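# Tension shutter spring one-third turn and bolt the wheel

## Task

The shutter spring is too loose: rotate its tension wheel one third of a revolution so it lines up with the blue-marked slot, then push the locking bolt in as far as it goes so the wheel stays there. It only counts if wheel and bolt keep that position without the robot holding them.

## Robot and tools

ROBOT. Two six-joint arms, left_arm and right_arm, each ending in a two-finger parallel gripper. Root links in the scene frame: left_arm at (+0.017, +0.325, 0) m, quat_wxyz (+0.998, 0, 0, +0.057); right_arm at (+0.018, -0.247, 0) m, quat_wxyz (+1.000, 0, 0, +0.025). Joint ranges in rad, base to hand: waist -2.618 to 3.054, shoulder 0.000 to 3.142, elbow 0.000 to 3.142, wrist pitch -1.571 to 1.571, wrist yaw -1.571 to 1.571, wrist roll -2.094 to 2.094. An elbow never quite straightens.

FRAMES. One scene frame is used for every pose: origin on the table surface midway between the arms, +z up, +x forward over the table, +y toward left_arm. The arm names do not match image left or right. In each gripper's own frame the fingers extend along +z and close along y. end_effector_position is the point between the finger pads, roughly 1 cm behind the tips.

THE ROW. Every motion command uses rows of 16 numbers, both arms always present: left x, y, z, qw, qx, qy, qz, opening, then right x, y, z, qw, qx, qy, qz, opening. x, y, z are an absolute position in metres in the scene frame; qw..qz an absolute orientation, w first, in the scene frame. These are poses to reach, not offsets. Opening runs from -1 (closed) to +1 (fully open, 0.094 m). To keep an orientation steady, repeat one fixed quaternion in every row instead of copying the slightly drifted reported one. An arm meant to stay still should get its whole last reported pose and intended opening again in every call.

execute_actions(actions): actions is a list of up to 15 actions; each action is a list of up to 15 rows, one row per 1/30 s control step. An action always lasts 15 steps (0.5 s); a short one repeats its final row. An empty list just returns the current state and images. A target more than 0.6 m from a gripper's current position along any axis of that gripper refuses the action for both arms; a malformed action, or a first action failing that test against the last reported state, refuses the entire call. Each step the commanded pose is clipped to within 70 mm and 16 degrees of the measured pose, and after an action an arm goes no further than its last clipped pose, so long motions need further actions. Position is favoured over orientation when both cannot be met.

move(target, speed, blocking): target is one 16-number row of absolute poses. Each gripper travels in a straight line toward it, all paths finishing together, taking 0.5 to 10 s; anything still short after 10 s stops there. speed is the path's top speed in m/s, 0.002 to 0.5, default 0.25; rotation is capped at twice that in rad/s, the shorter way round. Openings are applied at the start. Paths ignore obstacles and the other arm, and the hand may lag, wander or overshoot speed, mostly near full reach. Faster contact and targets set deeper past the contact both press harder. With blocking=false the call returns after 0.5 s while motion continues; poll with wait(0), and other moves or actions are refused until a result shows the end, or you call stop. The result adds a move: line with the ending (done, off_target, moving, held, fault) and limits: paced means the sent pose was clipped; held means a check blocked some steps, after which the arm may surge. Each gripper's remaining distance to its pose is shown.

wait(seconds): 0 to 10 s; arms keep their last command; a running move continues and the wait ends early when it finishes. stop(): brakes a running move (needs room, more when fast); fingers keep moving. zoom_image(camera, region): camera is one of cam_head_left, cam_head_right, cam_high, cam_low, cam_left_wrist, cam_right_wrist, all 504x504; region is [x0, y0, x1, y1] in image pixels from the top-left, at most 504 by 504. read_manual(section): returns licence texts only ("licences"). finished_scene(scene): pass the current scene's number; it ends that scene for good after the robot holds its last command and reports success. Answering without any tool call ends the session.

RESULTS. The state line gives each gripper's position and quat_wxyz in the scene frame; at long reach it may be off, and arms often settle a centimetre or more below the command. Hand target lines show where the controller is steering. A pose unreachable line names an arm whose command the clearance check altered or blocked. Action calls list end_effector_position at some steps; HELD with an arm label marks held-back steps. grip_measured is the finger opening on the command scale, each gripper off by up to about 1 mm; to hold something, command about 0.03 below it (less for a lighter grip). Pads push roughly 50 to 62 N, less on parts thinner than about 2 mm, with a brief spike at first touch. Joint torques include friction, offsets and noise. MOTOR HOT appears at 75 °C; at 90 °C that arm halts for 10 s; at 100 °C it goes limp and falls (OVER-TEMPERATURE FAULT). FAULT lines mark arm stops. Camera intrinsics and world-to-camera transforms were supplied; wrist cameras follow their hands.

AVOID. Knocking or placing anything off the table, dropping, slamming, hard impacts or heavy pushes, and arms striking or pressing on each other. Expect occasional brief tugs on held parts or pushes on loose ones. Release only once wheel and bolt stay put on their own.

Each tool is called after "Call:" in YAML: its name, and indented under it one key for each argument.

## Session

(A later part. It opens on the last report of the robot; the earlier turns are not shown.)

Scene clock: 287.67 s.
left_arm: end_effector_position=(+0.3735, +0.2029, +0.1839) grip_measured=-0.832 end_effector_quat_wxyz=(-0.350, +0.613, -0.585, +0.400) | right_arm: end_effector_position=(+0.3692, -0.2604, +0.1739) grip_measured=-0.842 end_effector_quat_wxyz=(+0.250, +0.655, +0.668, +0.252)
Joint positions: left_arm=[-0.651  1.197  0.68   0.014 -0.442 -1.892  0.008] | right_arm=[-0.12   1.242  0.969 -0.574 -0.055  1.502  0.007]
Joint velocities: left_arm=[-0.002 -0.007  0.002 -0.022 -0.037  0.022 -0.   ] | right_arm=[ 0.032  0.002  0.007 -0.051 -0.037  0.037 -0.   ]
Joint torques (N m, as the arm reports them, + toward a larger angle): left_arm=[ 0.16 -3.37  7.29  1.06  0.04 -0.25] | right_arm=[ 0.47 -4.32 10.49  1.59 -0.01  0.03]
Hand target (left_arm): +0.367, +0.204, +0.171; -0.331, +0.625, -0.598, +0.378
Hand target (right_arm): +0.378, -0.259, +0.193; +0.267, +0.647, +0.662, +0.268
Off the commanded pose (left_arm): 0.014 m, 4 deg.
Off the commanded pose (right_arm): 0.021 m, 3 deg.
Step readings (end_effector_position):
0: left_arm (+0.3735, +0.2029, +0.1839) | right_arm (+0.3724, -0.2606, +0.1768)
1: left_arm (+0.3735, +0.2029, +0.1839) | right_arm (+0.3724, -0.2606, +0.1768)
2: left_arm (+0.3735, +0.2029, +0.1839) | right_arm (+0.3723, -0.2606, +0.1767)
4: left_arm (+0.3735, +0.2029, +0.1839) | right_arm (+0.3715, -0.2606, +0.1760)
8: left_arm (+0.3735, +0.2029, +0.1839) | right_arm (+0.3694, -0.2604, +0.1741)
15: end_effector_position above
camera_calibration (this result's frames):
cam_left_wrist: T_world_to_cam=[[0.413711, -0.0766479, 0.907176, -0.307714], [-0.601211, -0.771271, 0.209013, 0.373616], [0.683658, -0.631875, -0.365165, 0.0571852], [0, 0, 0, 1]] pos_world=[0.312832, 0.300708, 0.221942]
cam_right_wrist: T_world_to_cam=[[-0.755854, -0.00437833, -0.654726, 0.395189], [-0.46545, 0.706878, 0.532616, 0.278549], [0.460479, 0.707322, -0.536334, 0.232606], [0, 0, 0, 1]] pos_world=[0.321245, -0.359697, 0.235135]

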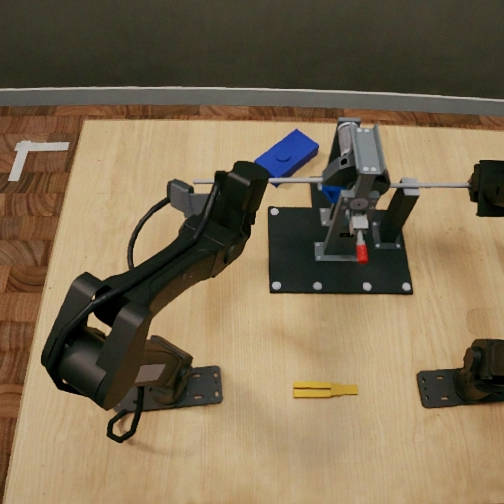

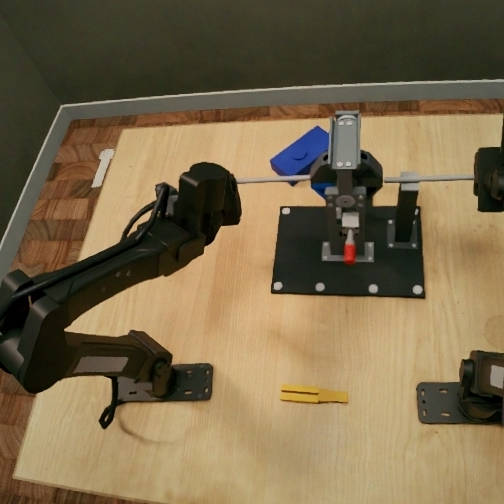

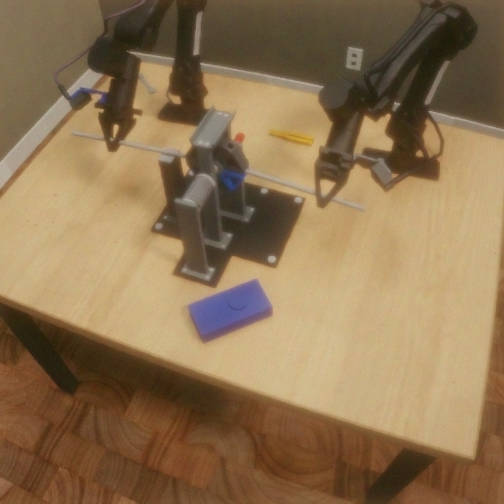

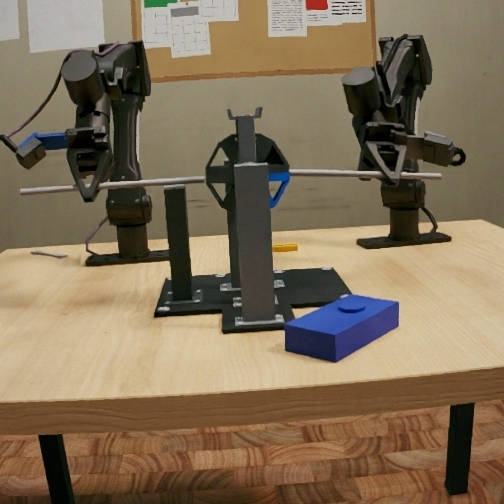

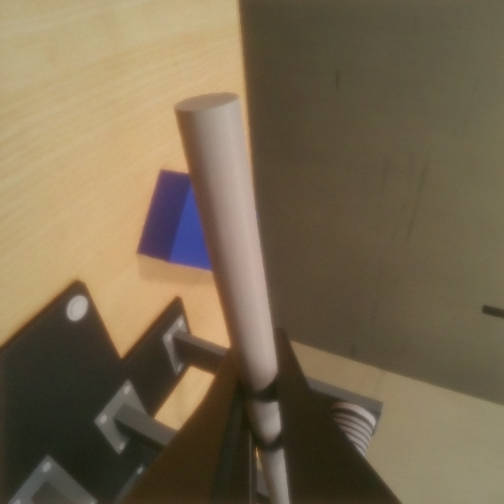

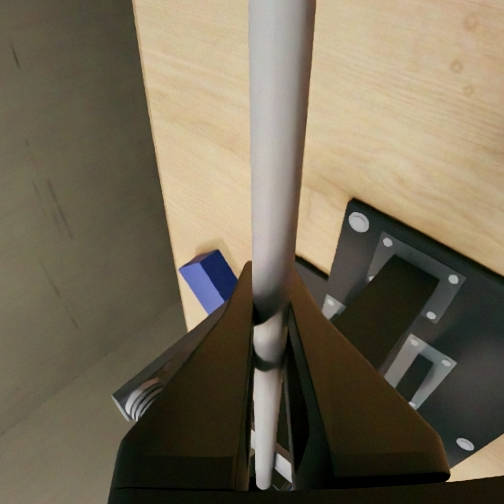

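Call:
execute_actions:
  actions:
    - [[0.367,0.204,0.171,0.33,-0.625,0.598,-0.376,-0.87,0.378,-0.260,0.195,0.267,0.647,0.662,0.268,-0.88],[0.367,0.204,0.171,0.33,-0.625,0.598,-0.376,-0.87,0.378,-0.260,0.197,0.267,0.647,0.662,0.268,-0.88],[0.367,0.204,0.171,0.33,-0.625,0.598,-0.376,-0.87,0.378,-0.260,0.199,0.267,0.647,0.662,0.268,-0.88]]

Call:
zoom_image:
  camera: "cam_low"
  region: [150, 130, 300, 220]

Call:
zoom_image:
  camera: "cam_right_wrist"
  region: [210, 400, 320, 504]

Call:
zoom_image:
  camera: "cam_head_right"
  region: [340, 140, 440, 210]

Scene clock: 294.37 s.
left_arm: end_effector_position=(+0.3735, +0.2029, +0.1839) grip_measured=-0.832 end_effector_quat_wxyz=(-0.350, +0.613, -0.585, +0.400) | right_arm: end_effector_position=(+0.3687, -0.2604, +0.1793) grip_measured=-0.842 end_effector_quat_wxyz=(+0.248, +0.655, +0.668, +0.251)
Joint positions: left_arm=[-0.651  1.197  0.68   0.014 -0.442 -1.892  0.008] | right_arm=[-0.12   1.242  0.992 -0.601 -0.055  1.503  0.007]
Joint velocities: left_arm=[-0.022  0.017 -0.012 -0.007 -0.007  0.007 -0.   ] | right_arm=[-0.012 -0.027  0.007 -0.081 -0.022  0.051 -0.   ]
Joint torques (N m, as the arm reports them, + toward a larger angle): left_arm=[ 0.18 -3.36  7.28  1.06  0.04 -0.25] | right_arm=[ 0.07 -4.24 10.48  1.62 -0.04  0.02]
Hand target (left_arm): +0.367, +0.204, +0.171; -0.331, +0.625, -0.598, +0.378
Hand target (right_arm): +0.378, -0.260, +0.199; +0.267, +0.647, +0.662, +0.268
Off the commanded pose (left_arm): 0.014 m, 4 deg.
Off the commanded pose (right_arm): 0.022 m, 3 deg.
Step readings (end_effector_position):
0: left_arm (+0.3735, +0.2029, +0.1839) | right_arm (+0.3692, -0.2604, +0.1739)
1: left_arm (+0.3735, +0.2029, +0.1839) | right_arm (+0.3691, -0.2604, +0.1738)
2: left_arm (+0.3735, +0.2029, +0.1839) | right_arm (+0.3689, -0.2604, +0.1742)
4: left_arm (+0.3735, +0.2029, +0.1839) | right_arm (+0.3684, -0.2603, +0.1759)
8: left_arm (+0.3735, +0.2029, +0.1839) | right_arm (+0.3697, -0.2604, +0.1800)
15: end_effector_position above
camera_calibration (this result's frames):
cam_left_wrist: T_world_to_cam=[[0.413711, -0.0766479, 0.907176, -0.307714], [-0.601211, -0.771271, 0.209013, 0.373616], [0.683658, -0.631875, -0.365165, 0.0571852], [0, 0, 0, 1]] pos_world=[0.312832, 0.300708, 0.221942]
cam_right_wrist: T_world_to_cam=[[-0.758095, -0.0038409, -0.652133, 0.39884], [-0.463419, 0.706749, 0.534555, 0.274278], [0.458841, 0.707454, -0.537563, 0.236572], [0, 0, 0, 1]] pos_world=[0.320916, -0.359678, 0.240652]

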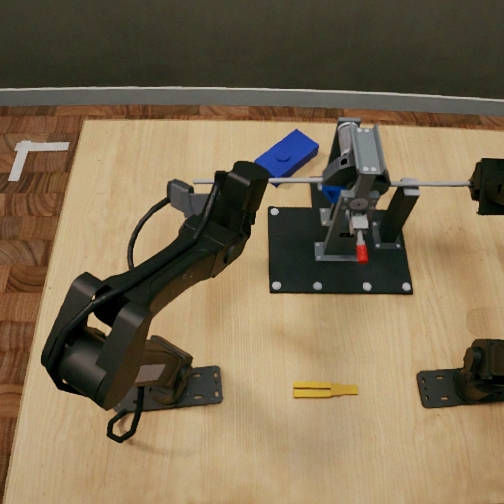

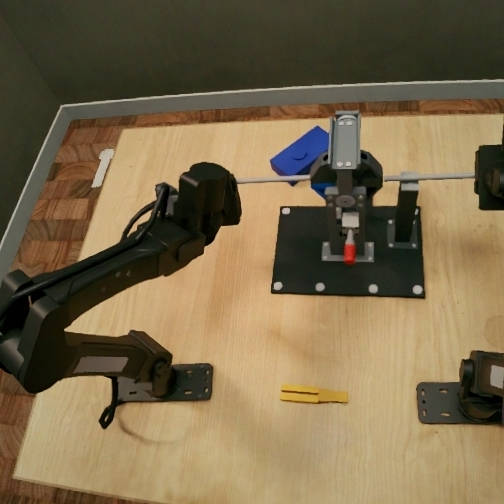

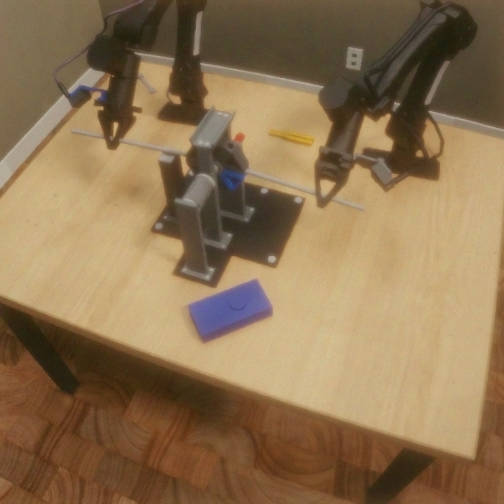

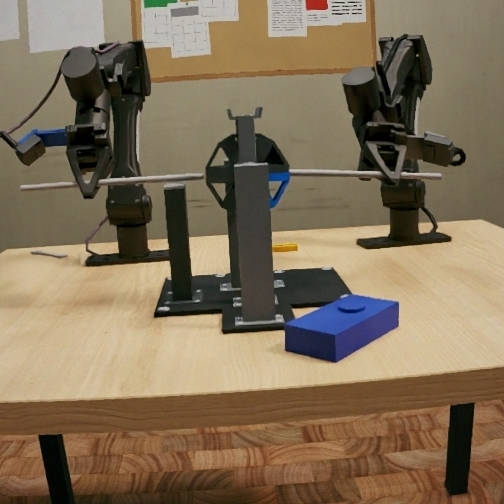

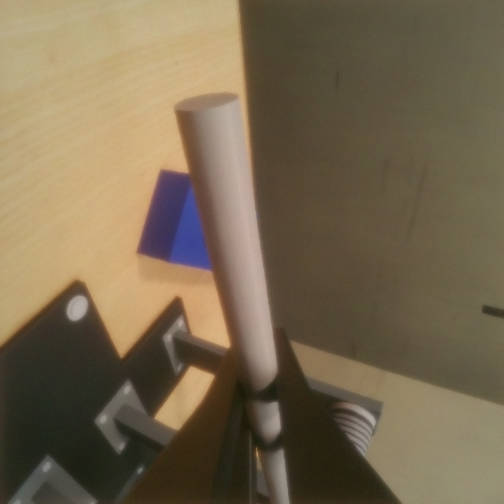

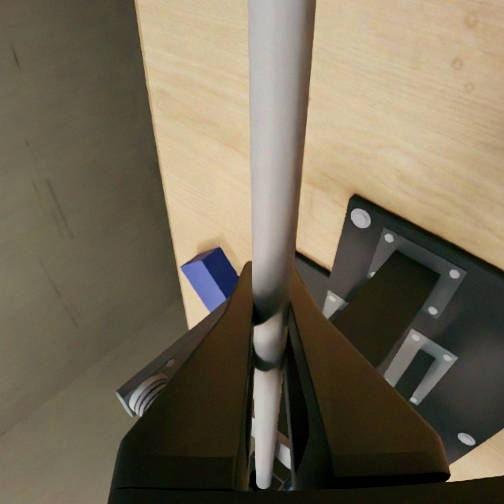

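Region (150, 130, 300, 220) of cam_low's 504x504 image, scaled by 3.360, with more detail than that image has; it fills the top 302 rows of this view, and the rest is white.

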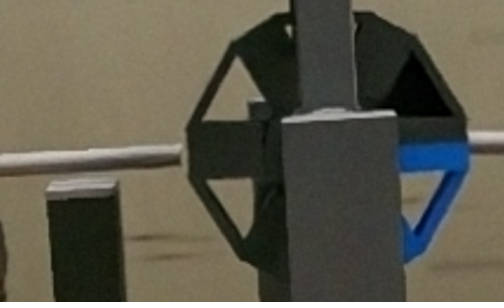

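Region (210, 400, 320, 504) of cam_right_wrist's 504x504 image, scaled by 4.582, with more detail than that image has; it fills the top 477 rows of this view, and the rest is white.

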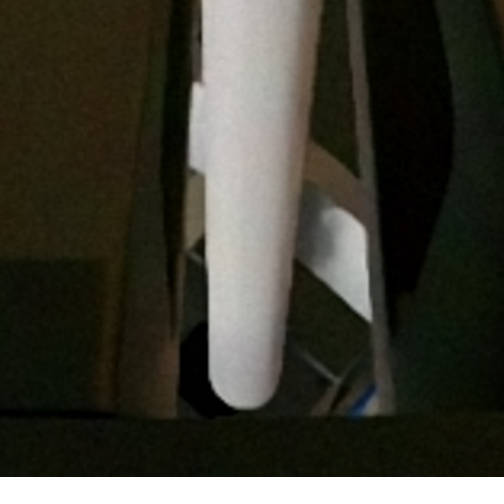

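Region (340, 140, 440, 210) of cam_head_right's 504x504 image, scaled by 5.040, with more detail than that image has; it fills the top 353 rows of this view, and the rest is white.

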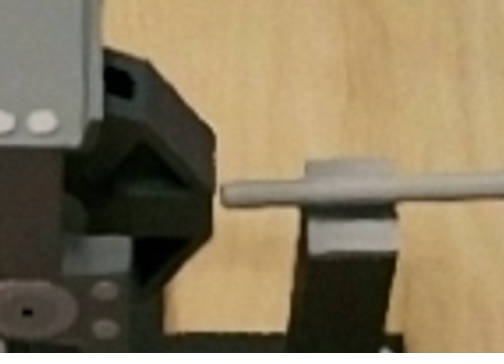

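Call:
execute_actions:
  actions:
    - [[0.367,0.204,0.171,0.33,-0.625,0.598,-0.376,-0.87,0.378,-0.260,0.197,0.267,0.647,0.662,0.268,-0.88],[0.367,0.204,0.171,0.33,-0.625,0.598,-0.376,-0.87,0.378,-0.260,0.195,0.267,0.647,0.662,0.268,-0.88],[0.367,0.204,0.171,0.33,-0.625,0.598,-0.376,-0.87,0.378,-0.260,0.193,0.267,0.647,0.662,0.268,-0.88],[0.367,0.204,0.171,0.33,-0.625,0.598,-0.376,-0.87,0.378,-0.260,0.191,0.267,0.647,0.662,0.268,-0.88]]

Call:
zoom_image:
  camera: "cam_low"
  region: [150, 130, 300, 220]

Call:
zoom_image:
  camera: "cam_right_wrist"
  region: [210, 400, 320, 504]

Scene clock: 301.80 s.
left_arm: end_effector_position=(+0.3735, +0.2029, +0.1839) grip_measured=-0.832 end_effector_quat_wxyz=(-0.350, +0.613, -0.585, +0.400) | right_arm: end_effector_position=(+0.3698, -0.2604, +0.1803) grip_measured=-0.842 end_effector_quat_wxyz=(+0.251, +0.654, +0.667, +0.253)
Joint positions: left_arm=[-0.651  1.197  0.68   0.014 -0.442 -1.892  0.008] | right_arm=[-0.12   1.242  0.992 -0.595 -0.055  1.503  0.007]
Joint velocities: left_arm=[-0.012 -0.007 -0.017  0.022 -0.007  0.007 -0.001] | right_arm=[ 0.002 -0.002 -0.012 -0.007 -0.022  0.007  0.001]
Joint torques (N m, as the arm reports them, + toward a larger angle): left_arm=[ 0.17 -3.42  7.28  1.07  0.04 -0.24] | right_arm=[ 0.13 -4.3   8.18  1.84 -0.06  0.02]
Hand target (left_arm): +0.367, +0.204, +0.171; -0.331, +0.625, -0.598, +0.378
Hand target (right_arm): +0.378, -0.260, +0.191; +0.267, +0.647, +0.662, +0.268
Off the commanded pose (left_arm): 0.014 m, 4 deg.
Off the commanded pose (right_arm): 0.013 m, 3 deg.
Step readings (end_effector_position):
0: left_arm (+0.3735, +0.2029, +0.1839) | right_arm (+0.3683, -0.2603, +0.1790)
1: left_arm (+0.3735, +0.2029, +0.1839) | right_arm (+0.3683, -0.2603, +0.1790)
2: left_arm (+0.3735, +0.2029, +0.1839) | right_arm (+0.3683, -0.2603, +0.1790)
4: left_arm (+0.3735, +0.2029, +0.1839) | right_arm (+0.3684, -0.2604, +0.1791)
8: left_arm (+0.3735, +0.2029, +0.1839) | right_arm (+0.3693, -0.2604, +0.1799)
15: end_effector_position above
camera_calibration (this result's frames):
cam_left_wrist: T_world_to_cam=[[0.413711, -0.0766479, 0.907176, -0.307714], [-0.601211, -0.771271, 0.209013, 0.373616], [0.683658, -0.631875, -0.365165, 0.0571852], [0, 0, 0, 1]] pos_world=[0.312832, 0.300708, 0.221942]
cam_right_wrist: T_world_to_cam=[[-0.75411, -0.00411866, -0.656735, 0.399638], [-0.466664, 0.706975, 0.531424, 0.276149], [0.462106, 0.707227, -0.535059, 0.234928], [0, 0, 0, 1]] pos_world=[0.321678, -0.359731, 0.241404]

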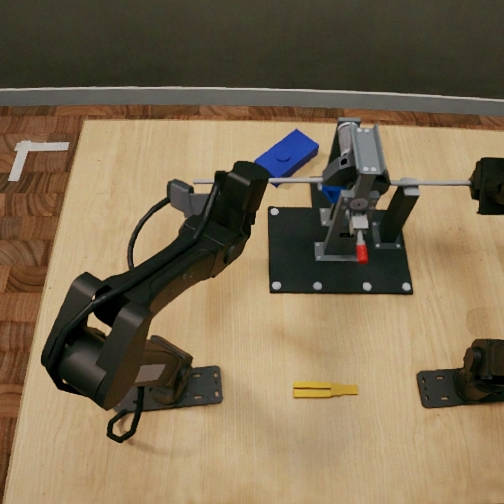

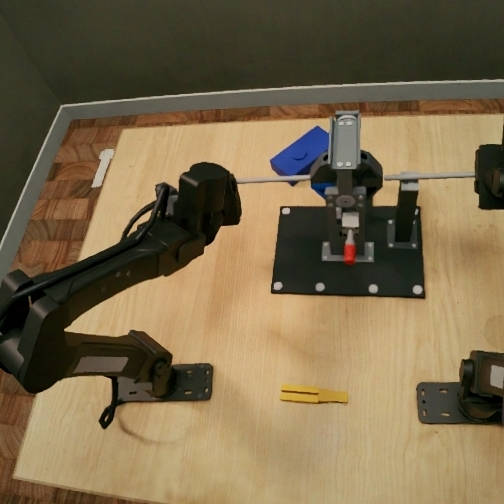

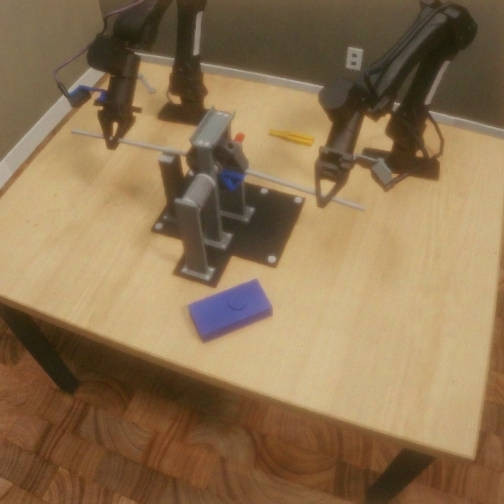

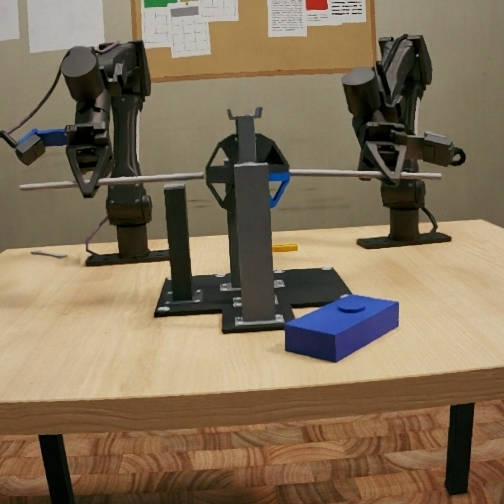

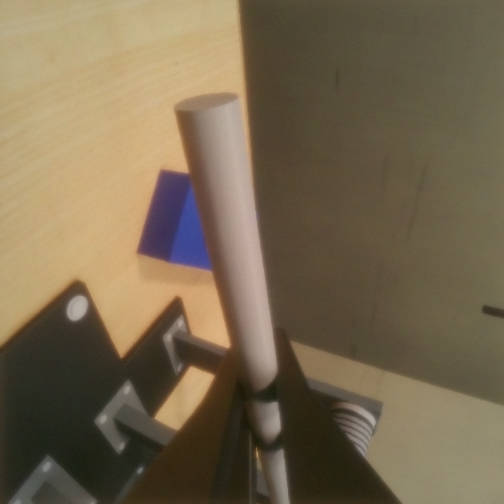

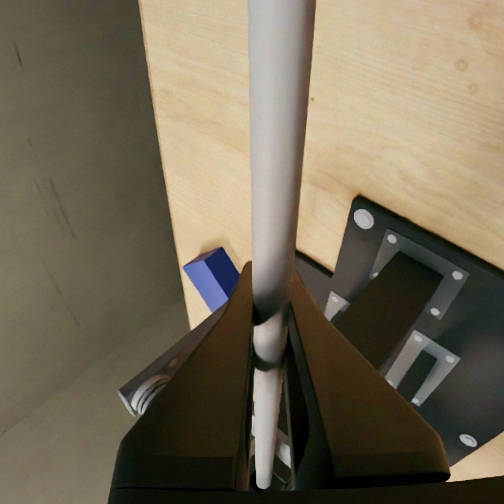

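Region (150, 130, 300, 220) of cam_low's 504x504 image, scaled by 3.360, with more detail than that image has; it fills the top 302 rows of this view, and the rest is white.

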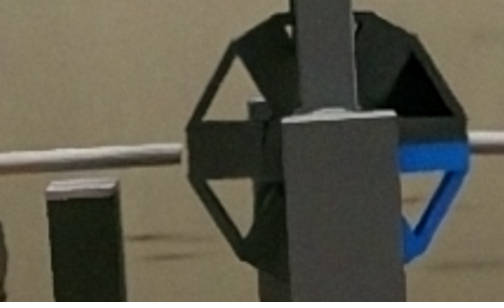

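Region (210, 400, 320, 504) of cam_right_wrist's 504x504 image, scaled by 4.582, with more detail than that image has; it fills the top 477 rows of this view, and the rest is white.

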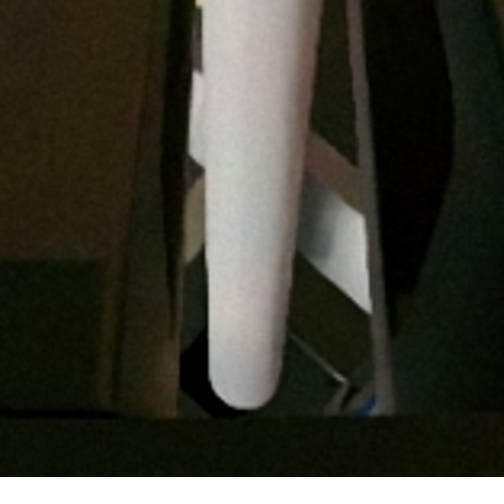

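Call:
execute_actions:
  actions:
    - [[0.367,0.204,0.171,0.33,-0.625,0.598,-0.376,-0.87,0.378,-0.260,0.191,0.2705,0.6556,0.6536,0.2645,-0.88]]

Call:
zoom_image:
  camera: "cam_low"
  region: [150, 130, 300, 220]

Call:
zoom_image:
  camera: "cam_right_wrist"
  region: [210, 400, 320, 504]

Scene clock: 309.93 s.
left_arm: end_effector_position=(+0.3735, +0.2029, +0.1839) grip_measured=-0.832 end_effector_quat_wxyz=(-0.350, +0.613, -0.585, +0.400) | right_arm: end_effector_position=(+0.3700, -0.2639, +0.1805) grip_measured=-0.842 end_effector_quat_wxyz=(+0.255, +0.663, +0.658, +0.249)
Joint positions: left_arm=[-0.651  1.197  0.68   0.014 -0.442 -1.892  0.008] | right_arm=[-0.12   1.242  0.992 -0.594 -0.036  1.523  0.007]
Joint velocities: left_arm=[-0.012 -0.007 -0.007 -0.007 -0.007 -0.037 -0.   ] | right_arm=[-0.002 -0.012 -0.002 -0.037 -0.022 -0.037  0.   ]
Joint torques (N m, as the arm reports them, + toward a larger angle): left_arm=[ 0.19 -3.34  7.28  1.05  0.04 -0.24] | right_arm=[ 1.34 -4.41  8.    1.85  0.02  0.08]
Hand target (left_arm): +0.367, +0.204, +0.171; -0.331, +0.625, -0.598, +0.378
Hand target (right_arm): +0.378, -0.260, +0.191; +0.270, +0.656, +0.654, +0.265
Off the commanded pose (left_arm): 0.014 m, 4 deg.
Off the commanded pose (right_arm): 0.014 m, 3 deg.
Step readings (end_effector_position):
0: left_arm (+0.3735, +0.2029, +0.1839) | right_arm (+0.3699, -0.2605, +0.1804)
1: left_arm (+0.3735, +0.2029, +0.1839) | right_arm (+0.3700, -0.2608, +0.1804)
2: left_arm (+0.3735, +0.2029, +0.1839) | right_arm (+0.3699, -0.2614, +0.1804)
4: left_arm (+0.3735, +0.2029, +0.1839) | right_arm (+0.3700, -0.2624, +0.1805)
8: left_arm (+0.3735, +0.2029, +0.1839) | right_arm (+0.3700, -0.2634, +0.1805)
15: end_effector_position above
camera_calibration (this result's frames):
cam_left_wrist: T_world_to_cam=[[0.413711, -0.0766479, 0.907176, -0.307714], [-0.601211, -0.771271, 0.209013, 0.373616], [0.683658, -0.631875, -0.365165, 0.0571852], [0, 0, 0, 1]] pos_world=[0.312832, 0.300708, 0.221942]
cam_right_wrist: T_world_to_cam=[[-0.753579, 0.0166184, -0.657148, 0.405175], [-0.446934, 0.720122, 0.530729, 0.274856], [0.482047, 0.693648, -0.535241, 0.226419], [0, 0, 0, 1]] pos_world=[0.319029, -0.361718, 0.241575]

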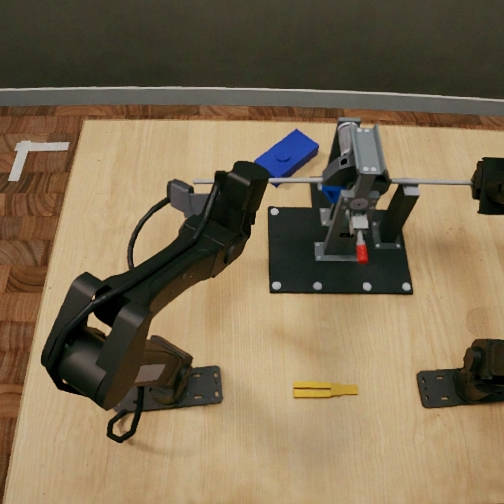

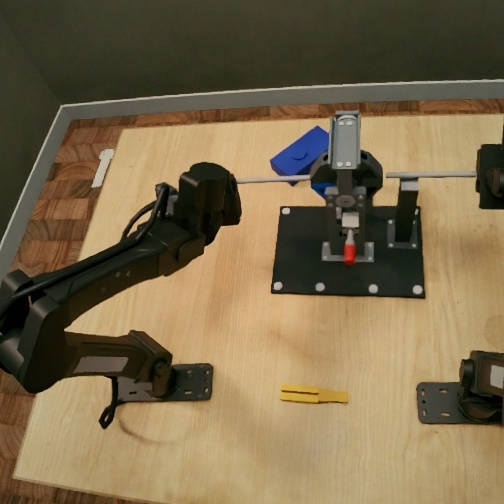

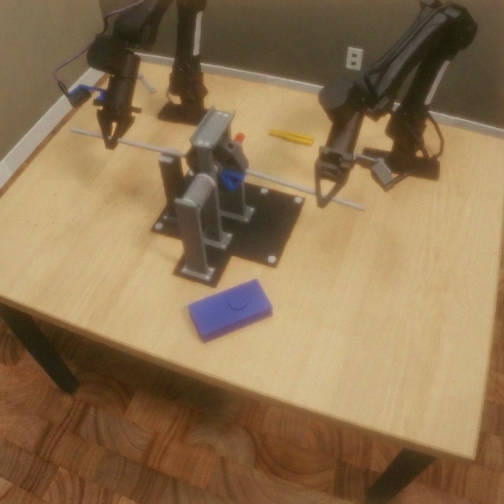

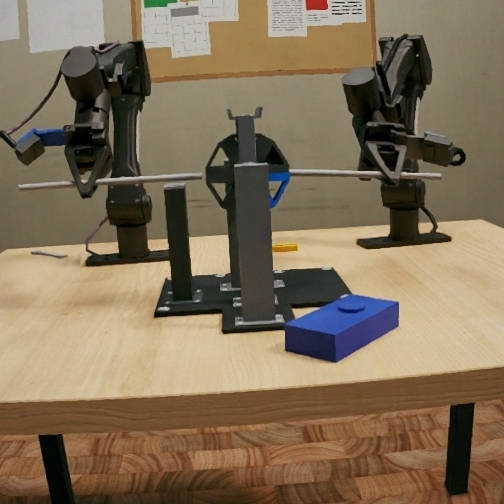

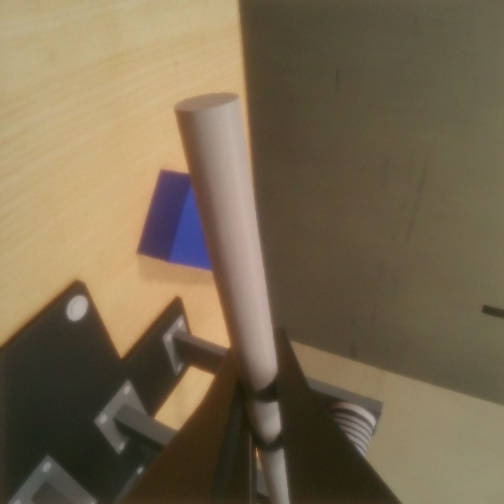

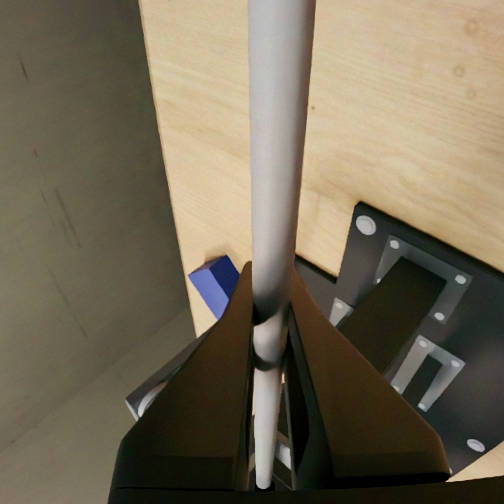

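Region (150, 130, 300, 220) of cam_low's 504x504 image, scaled by 3.360, with more detail than that image has; it fills the top 302 rows of this view, and the rest is white.

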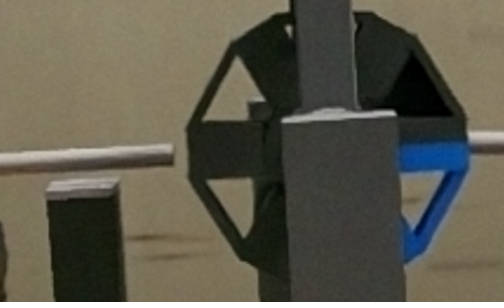

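Region (210, 400, 320, 504) of cam_right_wrist's 504x504 image, scaled by 4.582, with more detail than that image has; it fills the top 477 rows of this view, and the rest is white.

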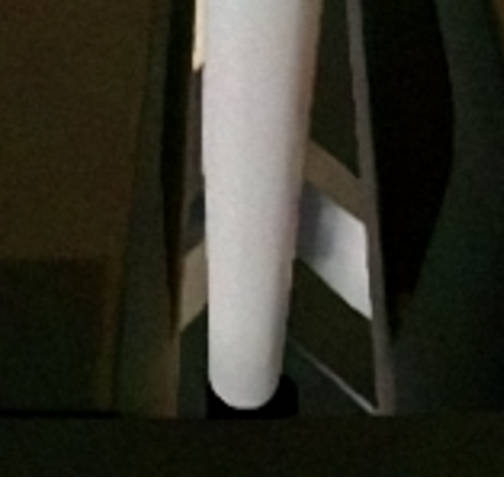

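Call:
execute_actions:
  actions:
    - [[0.367,0.204,0.174,0.33,-0.625,0.598,-0.376,-0.87,0.378,-0.260,0.191,0.2705,0.6556,0.6536,0.2645,-0.88],[0.367,0.204,0.177,0.33,-0.625,0.598,-0.376,-0.87,0.378,-0.260,0.191,0.2705,0.6556,0.6536,0.2645,-0.88],[0.367,0.204,0.179,0.33,-0.625,0.598,-0.376,-0.87,0.378,-0.259,0.191,0.2705,0.6556,0.6536,0.2645,-0.88],[0.367,0.204,0.179,0.33,-0.625,0.598,-0.376,-0.87,0.378,-0.259,0.191,0.2705,0.6556,0.6536,0.2645,-0.88],[0.367,0.204,0.179,0.33,-0.625,0.598,-0.376,-0.87,0.378,-0.258,0.191,0.2705,0.6556,0.6536,0.2645,-0.88],[0.367,0.204,0.179,0.33,-0.625,0.598,-0.376,-0.87,0.378,-0.258,0.191,0.2705,0.6556,0.6536,0.2645,-0.88],[0.367,0.204,0.179,0.33,-0.625,0.598,-0.376,-0.87,0.378,-0.257,0.191,0.2705,0.6556,0.6536,0.2645,-0.88],[0.367,0.204,0.179,0.33,-0.625,0.598,-0.376,-0.87,0.378,-0.257,0.191,0.2705,0.6556,0.6536,0.2645,-0.88],[0.367,0.204,0.179,0.33,-0.625,0.598,-0.376,-0.87,0.378,-0.256,0.191,0.2705,0.6556,0.6536,0.2645,-0.88]]
    - [[0.367,0.204,0.179,0.33,-0.625,0.598,-0.376,-0.87,0.378,-0.255,0.191,0.2705,0.6556,0.6536,0.2645,-0.88],[0.367,0.204,0.179,0.33,-0.625,0.598,-0.376,-0.87,0.378,-0.254,0.191,0.2705,0.6556,0.6536,0.2645,-0.88],[0.367,0.204,0.179,0.33,-0.625,0.598,-0.376,-0.87,0.378,-0.253,0.191,0.2705,0.6556,0.6536,0.2645,-0.88],[0.367,0.204,0.179,0.33,-0.625,0.598,-0.376,-0.87,0.378,-0.252,0.191,0.2705,0.6556,0.6536,0.2645,-0.88],[0.367,0.204,0.179,0.33,-0.625,0.598,-0.376,-0.87,0.378,-0.251,0.191,0.2705,0.6556,0.6536,0.2645,-0.88],[0.367,0.204,0.179,0.33,-0.625,0.598,-0.376,-0.87,0.378,-0.250,0.191,0.2705,0.6556,0.6536,0.2645,-0.88],[0.367,0.204,0.179,0.33,-0.625,0.598,-0.376,-0.87,0.378,-0.249,0.191,0.2705,0.6556,0.6536,0.2645,-0.88],[0.367,0.204,0.179,0.33,-0.625,0.598,-0.376,-0.87,0.378,-0.248,0.191,0.2705,0.6556,0.6536,0.2645,-0.88],[0.367,0.204,0.179,0.33,-0.625,0.598,-0.376,-0.87,0.378,-0.247,0.191,0.2705,0.6556,0.6536,0.2645,-0.88],[0.367,0.204,0.179,0.33,-0.625,0.598,-0.376,-0.87,0.378,-0.246,0.191,0.2705,0.6556,0.6536,0.2645,-0.88],[0.367,0.204,0.179,0.33,-0.625,0.598,-0.376,-0.87,0.378,-0.245,0.191,0.2705,0.6556,0.6536,0.2645,-0.88]]

Call:
zoom_image:
  camera: "cam_low"
  region: [150, 130, 300, 220]

Call:
zoom_image:
  camera: "cam_right_wrist"
  region: [210, 400, 320, 504]

Scene clock: 323.67 s.
left_arm: end_effector_position=(+0.3734, +0.2031, +0.1870) grip_measured=-0.832 end_effector_quat_wxyz=(-0.350, +0.613, -0.590, +0.392) | right_arm: end_effector_position=(+0.3703, -0.2574, +0.1806) grip_measured=-0.842 end_effector_quat_wxyz=(+0.266, +0.668, +0.653, +0.237)
Joint positions: left_arm=[-0.651  1.197  0.706 -0.028 -0.443 -1.888  0.008] | right_arm=[-0.065  1.242  0.992 -0.593  0.036  1.564  0.007]
Joint velocities: left_arm=[-0.007 -0.007  0.007  0.007 -0.022 -0.066  0.001] | right_arm=[ 0.037  0.007 -0.002  0.022  0.066  0.066  0.   ]
Joint torques (N m, as the arm reports them, + toward a larger angle): left_arm=[ 0.15 -4.11  7.37  1.11  0.05 -0.29] | right_arm=[ 2.09 -4.53  8.02  1.86 -0.23  0.11]
Hand target (left_arm): +0.367, +0.204, +0.179; -0.331, +0.625, -0.598, +0.378
Hand target (right_arm): +0.378, -0.245, +0.191; +0.270, +0.655, +0.654, +0.264
Off the commanded pose (left_arm): 0.010 m, 3 deg.
Off the commanded pose (right_arm): 0.018 m, 3 deg.
Step readings (end_effector_position; steps 1 to 15: 1st action; 16 to 30: 2nd action):
0: left_arm (+0.3735, +0.2029, +0.1839) | right_arm (+0.3700, -0.2640, +0.1805)
1: left_arm (+0.3734, +0.2029, +0.1838) | right_arm (+0.3700, -0.2640, +0.1805)
2: left_arm (+0.3734, +0.2029, +0.1841) | right_arm (+0.3700, -0.2640, +0.1805)
4: left_arm (+0.3735, +0.2030, +0.1857) | right_arm (+0.3701, -0.2635, +0.1805)
8: left_arm (+0.3734, +0.2031, +0.1867) | right_arm (+0.3702, -0.2604, +0.1805)
15: left_arm (+0.3733, +0.2032, +0.1868) | right_arm (+0.3703, -0.2585, +0.1805)
16: left_arm (+0.3734, +0.2031, +0.1869) | right_arm (+0.3703, -0.2587, +0.1805)
17: left_arm (+0.3733, +0.2031, +0.1869) | right_arm (+0.3703, -0.2587, +0.1805)
19: left_arm (+0.3733, +0.2032, +0.1868) | right_arm (+0.3703, -0.2574, +0.1805)
23: left_arm (+0.3734, +0.2031, +0.1870) | right_arm (+0.3704, -0.2572, +0.1805)
30: end_effector_position above
camera_calibration (this result's frames):
cam_left_wrist: T_world_to_cam=[[0.425981, -0.0884338, 0.9004, -0.311337], [-0.599029, -0.77339, 0.207442, 0.373039], [0.678015, -0.627732, -0.382423, 0.0630347], [0, 0, 0, 1]] pos_world=[0.313347, 0.300541, 0.22705]
cam_right_wrist: T_world_to_cam=[[-0.753421, 0.0170812, -0.657316, 0.405511], [-0.429437, 0.744235, 0.511564, 0.273514], [0.497936, 0.6677, -0.553387, 0.212569], [0, 0, 0, 1]] pos_world=[0.317132, -0.352417, 0.244262]

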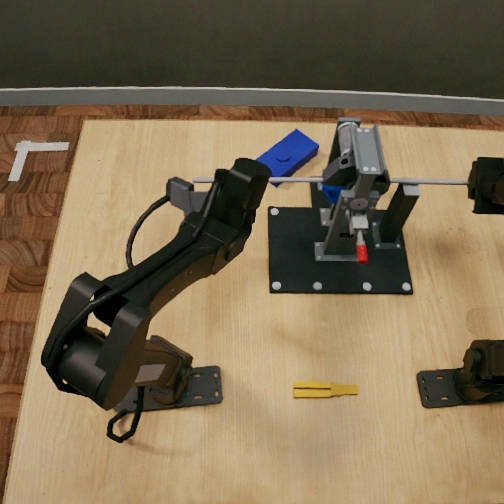

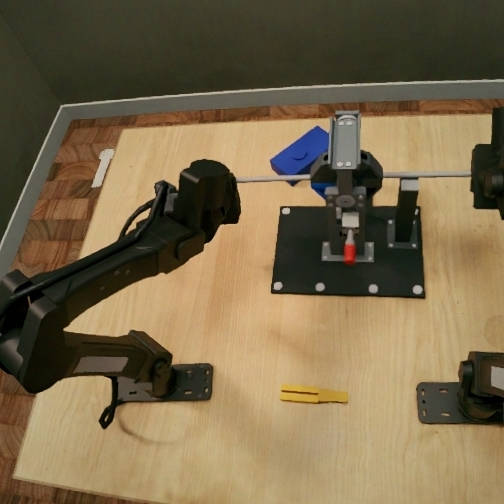

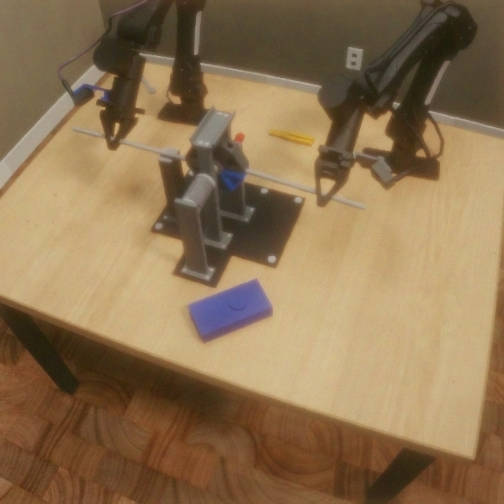

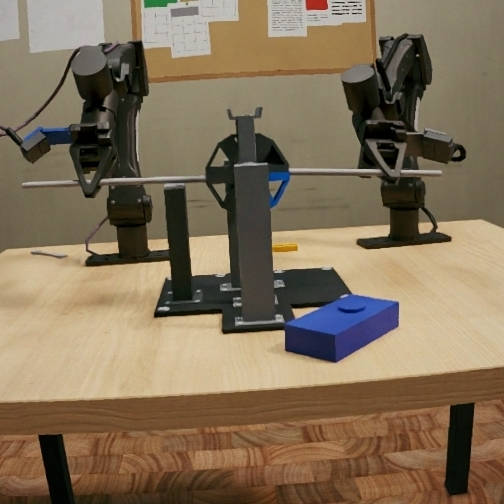

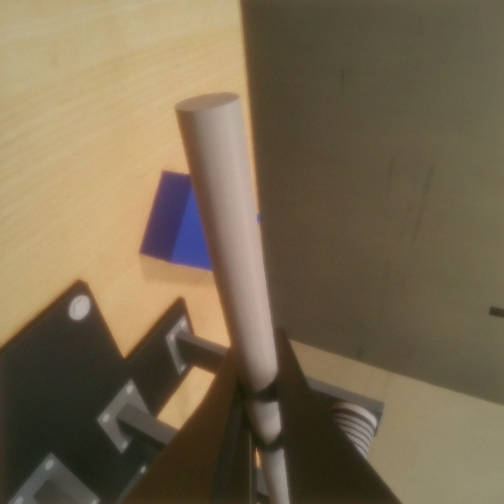

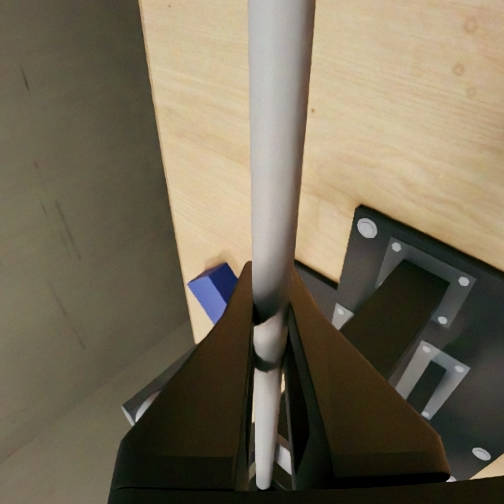

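Region (150, 130, 300, 220) of cam_low's 504x504 image, scaled by 3.360, with more detail than that image has; it fills the top 302 rows of this view, and the rest is white.

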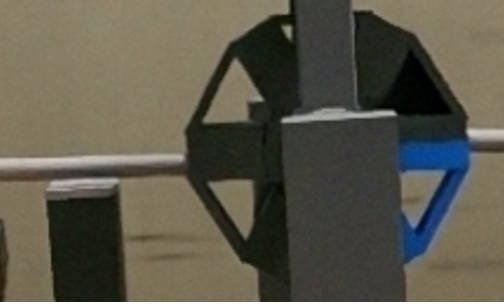

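Region (210, 400, 320, 504) of cam_right_wrist's 504x504 image, scaled by 4.582, with more detail than that image has; it fills the top 477 rows of this view, and the rest is white.

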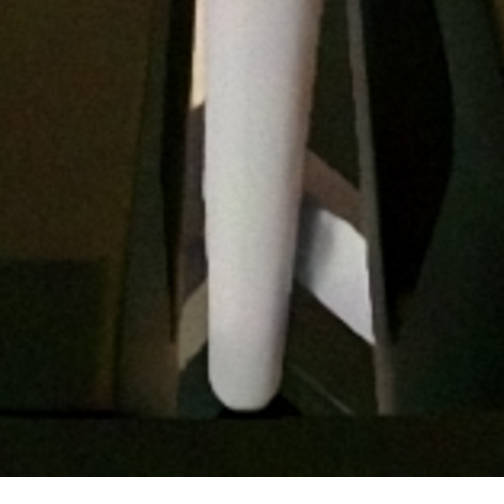

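Call:
execute_actions:
  actions:
    - [[0.367,0.204,0.179,0.33,-0.625,0.598,-0.376,-0.87,0.378,-0.250,0.191,0.2648,0.6513,0.6579,0.2703,-0.88],[0.367,0.204,0.179,0.33,-0.625,0.598,-0.376,-0.87,0.378,-0.255,0.191,0.2648,0.6513,0.6579,0.2703,-0.88],[0.367,0.204,0.179,0.33,-0.625,0.598,-0.376,-0.87,0.378,-0.260,0.191,0.2648,0.6513,0.6579,0.2703,-0.88],[0.367,0.204,0.179,0.33,-0.625,0.598,-0.376,-0.87,0.378,-0.265,0.191,0.2648,0.6513,0.6579,0.2703,-0.88],[0.367,0.204,0.179,0.33,-0.625,0.598,-0.376,-0.87,0.378,-0.270,0.191,0.2648,0.6513,0.6579,0.2703,-0.88]]
    - [[0.367,0.204,0.179,0.33,-0.625,0.598,-0.376,-0.87,0.378,-0.268,0.191,0.2648,0.6513,0.6579,0.2703,-0.88],[0.367,0.204,0.179,0.33,-0.625,0.598,-0.376,-0.87,0.378,-0.266,0.191,0.2648,0.6513,0.6579,0.2703,-0.88],[0.367,0.204,0.179,0.33,-0.625,0.598,-0.376,-0.87,0.378,-0.264,0.191,0.2648,0.6513,0.6579,0.2703,-0.88],[0.367,0.204,0.179,0.33,-0.625,0.598,-0.376,-0.87,0.378,-0.262,0.191,0.2648,0.6513,0.6579,0.2703,-0.88],[0.367,0.204,0.179,0.33,-0.625,0.598,-0.376,-0.87,0.378,-0.261,0.191,0.2648,0.6513,0.6579,0.2703,-0.88],[0.367,0.204,0.179,0.33,-0.625,0.598,-0.376,-0.87,0.378,-0.260,0.191,0.2648,0.6513,0.6579,0.2703,-0.88],[0.367,0.204,0.179,0.33,-0.625,0.598,-0.376,-0.87,0.378,-0.259,0.191,0.2648,0.6513,0.6579,0.2703,-0.88],[0.367,0.204,0.179,0.33,-0.625,0.598,-0.376,-0.87,0.378,-0.258,0.191,0.2648,0.6513,0.6579,0.2703,-0.88]]

Call:
zoom_image:
  camera: "cam_low"
  region: [150, 130, 300, 220]

Call:
zoom_image:
  camera: "cam_right_wrist"
  region: [210, 400, 320, 504]

Call:
zoom_image:
  camera: "cam_head_right"
  region: [340, 140, 440, 210]

Scene clock: 337.73 s.
left_arm: end_effector_position=(+0.3734, +0.2031, +0.1870) grip_measured=-0.832 end_effector_quat_wxyz=(-0.350, +0.613, -0.590, +0.392) | right_arm: end_effector_position=(+0.3703, -0.2602, +0.1808) grip_measured=-0.842 end_effector_quat_wxyz=(+0.249, +0.657, +0.664, +0.256)
Joint positions: left_arm=[-0.651  1.197  0.706 -0.028 -0.443 -1.888  0.008] | right_arm=[-0.121  1.242  0.992 -0.593 -0.061  1.513  0.007]
Joint velocities: left_arm=[-0.007 -0.007  0.017 -0.037  0.022 -0.037  0.001] | right_arm=[ 0.007  0.007 -0.012 -0.007  0.022  0.022 -0.   ]
Joint torques (N m, as the arm reports them, + toward a larger angle): left_arm=[ 0.14 -4.08  7.36  1.11  0.05 -0.28] | right_arm=[ 0.93 -4.38  8.16  1.84  0.    0.06]
Hand target (left_arm): +0.367, +0.204, +0.179; -0.331, +0.625, -0.598, +0.377
Hand target (right_arm): +0.378, -0.258, +0.191; +0.265, +0.651, +0.658, +0.270
Off the commanded pose (left_arm): 0.010 m, 3 deg.
Off the commanded pose (right_arm): 0.013 m, 3 deg.
Step readings (end_effector_position; steps 1 to 15: 1st action; 16 to 30: 2nd action):
0: left_arm (+0.3734, +0.2031, +0.1870) | right_arm (+0.3703, -0.2575, +0.1806)
1: left_arm (+0.3734, +0.2031, +0.1870) | right_arm (+0.3703, -0.2575, +0.1806)
2: left_arm (+0.3734, +0.2031, +0.1870) | right_arm (+0.3704, -0.2579, +0.1806)
4: left_arm (+0.3734, +0.2031, +0.1870) | right_arm (+0.3704, -0.2596, +0.1806)
8: left_arm (+0.3734, +0.2031, +0.1870) | right_arm (+0.3697, -0.2725, +0.1807)
15: left_arm (+0.3734, +0.2031, +0.1870) | right_arm (+0.3698, -0.2695, +0.1809)
16: left_arm (+0.3734, +0.2031, +0.1870) | right_arm (+0.3698, -0.2693, +0.1809)
17: left_arm (+0.3734, +0.2031, +0.1870) | right_arm (+0.3698, -0.2693, +0.1809)
19: left_arm (+0.3734, +0.2031, +0.1870) | right_arm (+0.3699, -0.2689, +0.1809)
23: left_arm (+0.3734, +0.2031, +0.1870) | right_arm (+0.3702, -0.2627, +0.1809)
30: end_effector_position above
camera_calibration (this result's frames):
cam_left_wrist: T_world_to_cam=[[0.425981, -0.0884338, 0.9004, -0.311337], [-0.599029, -0.77339, 0.207442, 0.373039], [0.678015, -0.627732, -0.382423, 0.0630347], [0, 0, 0, 1]] pos_world=[0.313347, 0.300541, 0.22705]
cam_right_wrist: T_world_to_cam=[[-0.752236, 0.00705553, -0.658856, 0.402928], [-0.464119, 0.704096, 0.53744, 0.273174], [0.46769, 0.710069, -0.526372, 0.231883], [0, 0, 0, 1]] pos_world=[0.321433, -0.359837, 0.240714]

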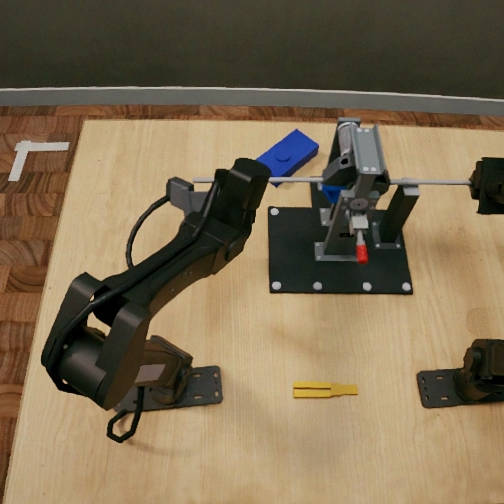

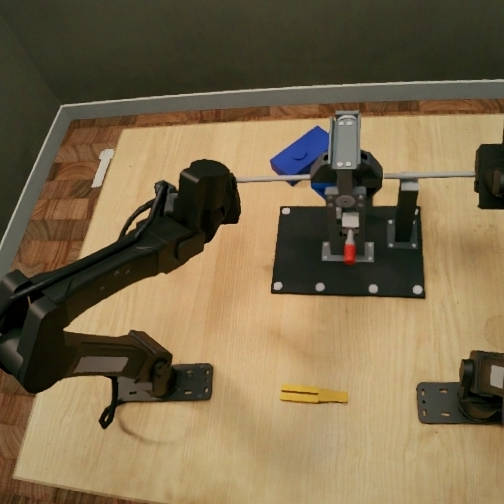

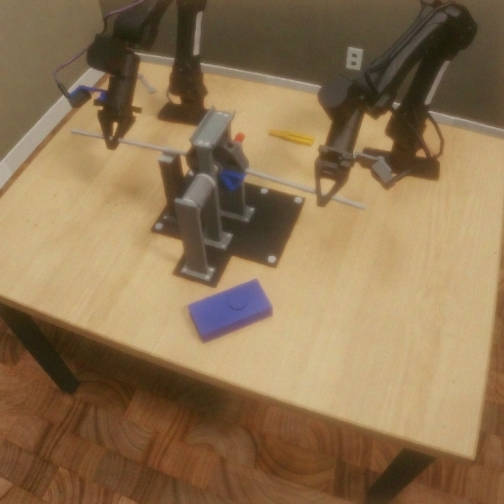

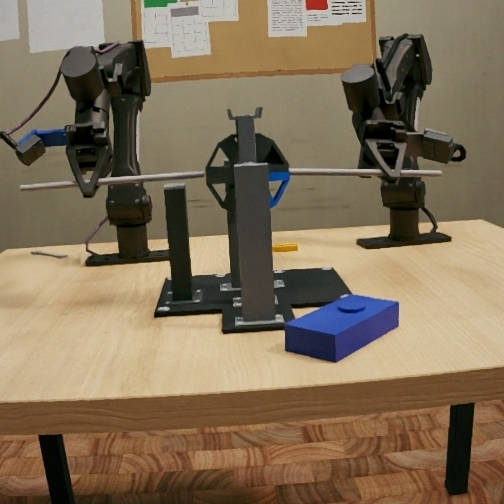

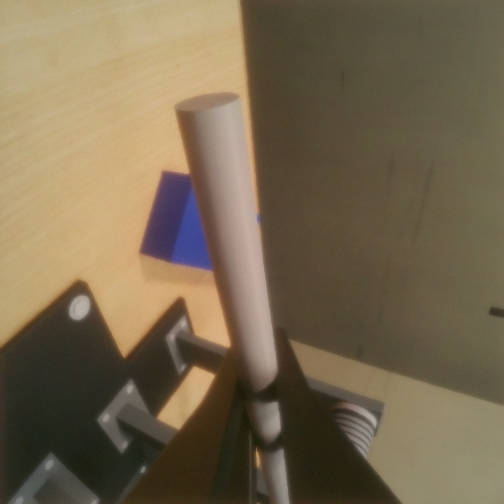

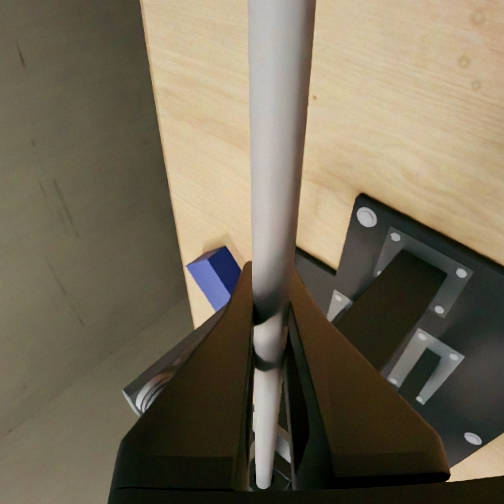

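Region (150, 130, 300, 220) of cam_low's 504x504 image, scaled by 3.360, with more detail than that image has; it fills the top 302 rows of this view, and the rest is white.

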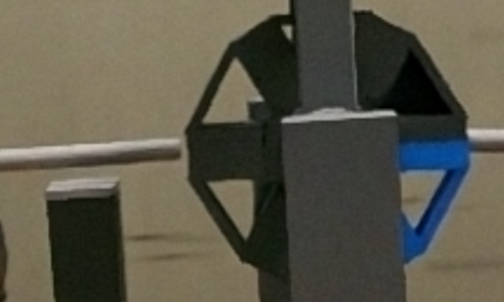

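Region (210, 400, 320, 504) of cam_right_wrist's 504x504 image, scaled by 4.582, with more detail than that image has; it fills the top 477 rows of this view, and the rest is white.

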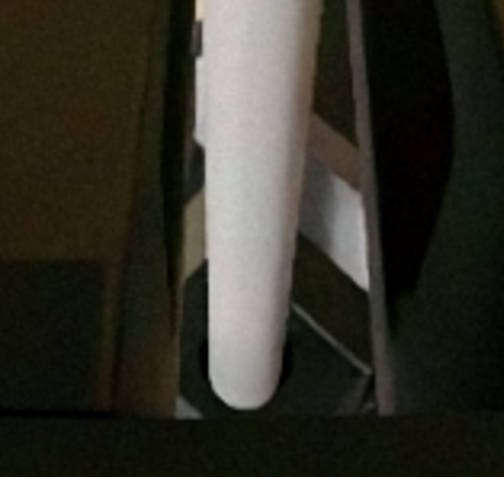

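Region (340, 140, 440, 210) of cam_head_right's 504x504 image, scaled by 5.040, with more detail than that image has; it fills the top 353 rows of this view, and the rest is white.

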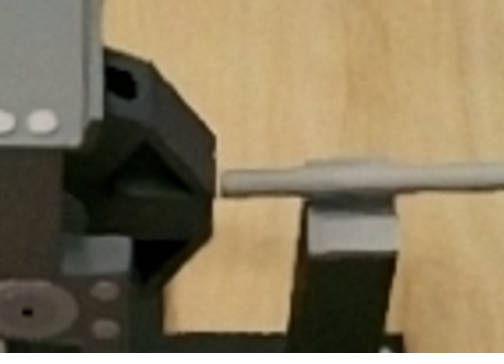

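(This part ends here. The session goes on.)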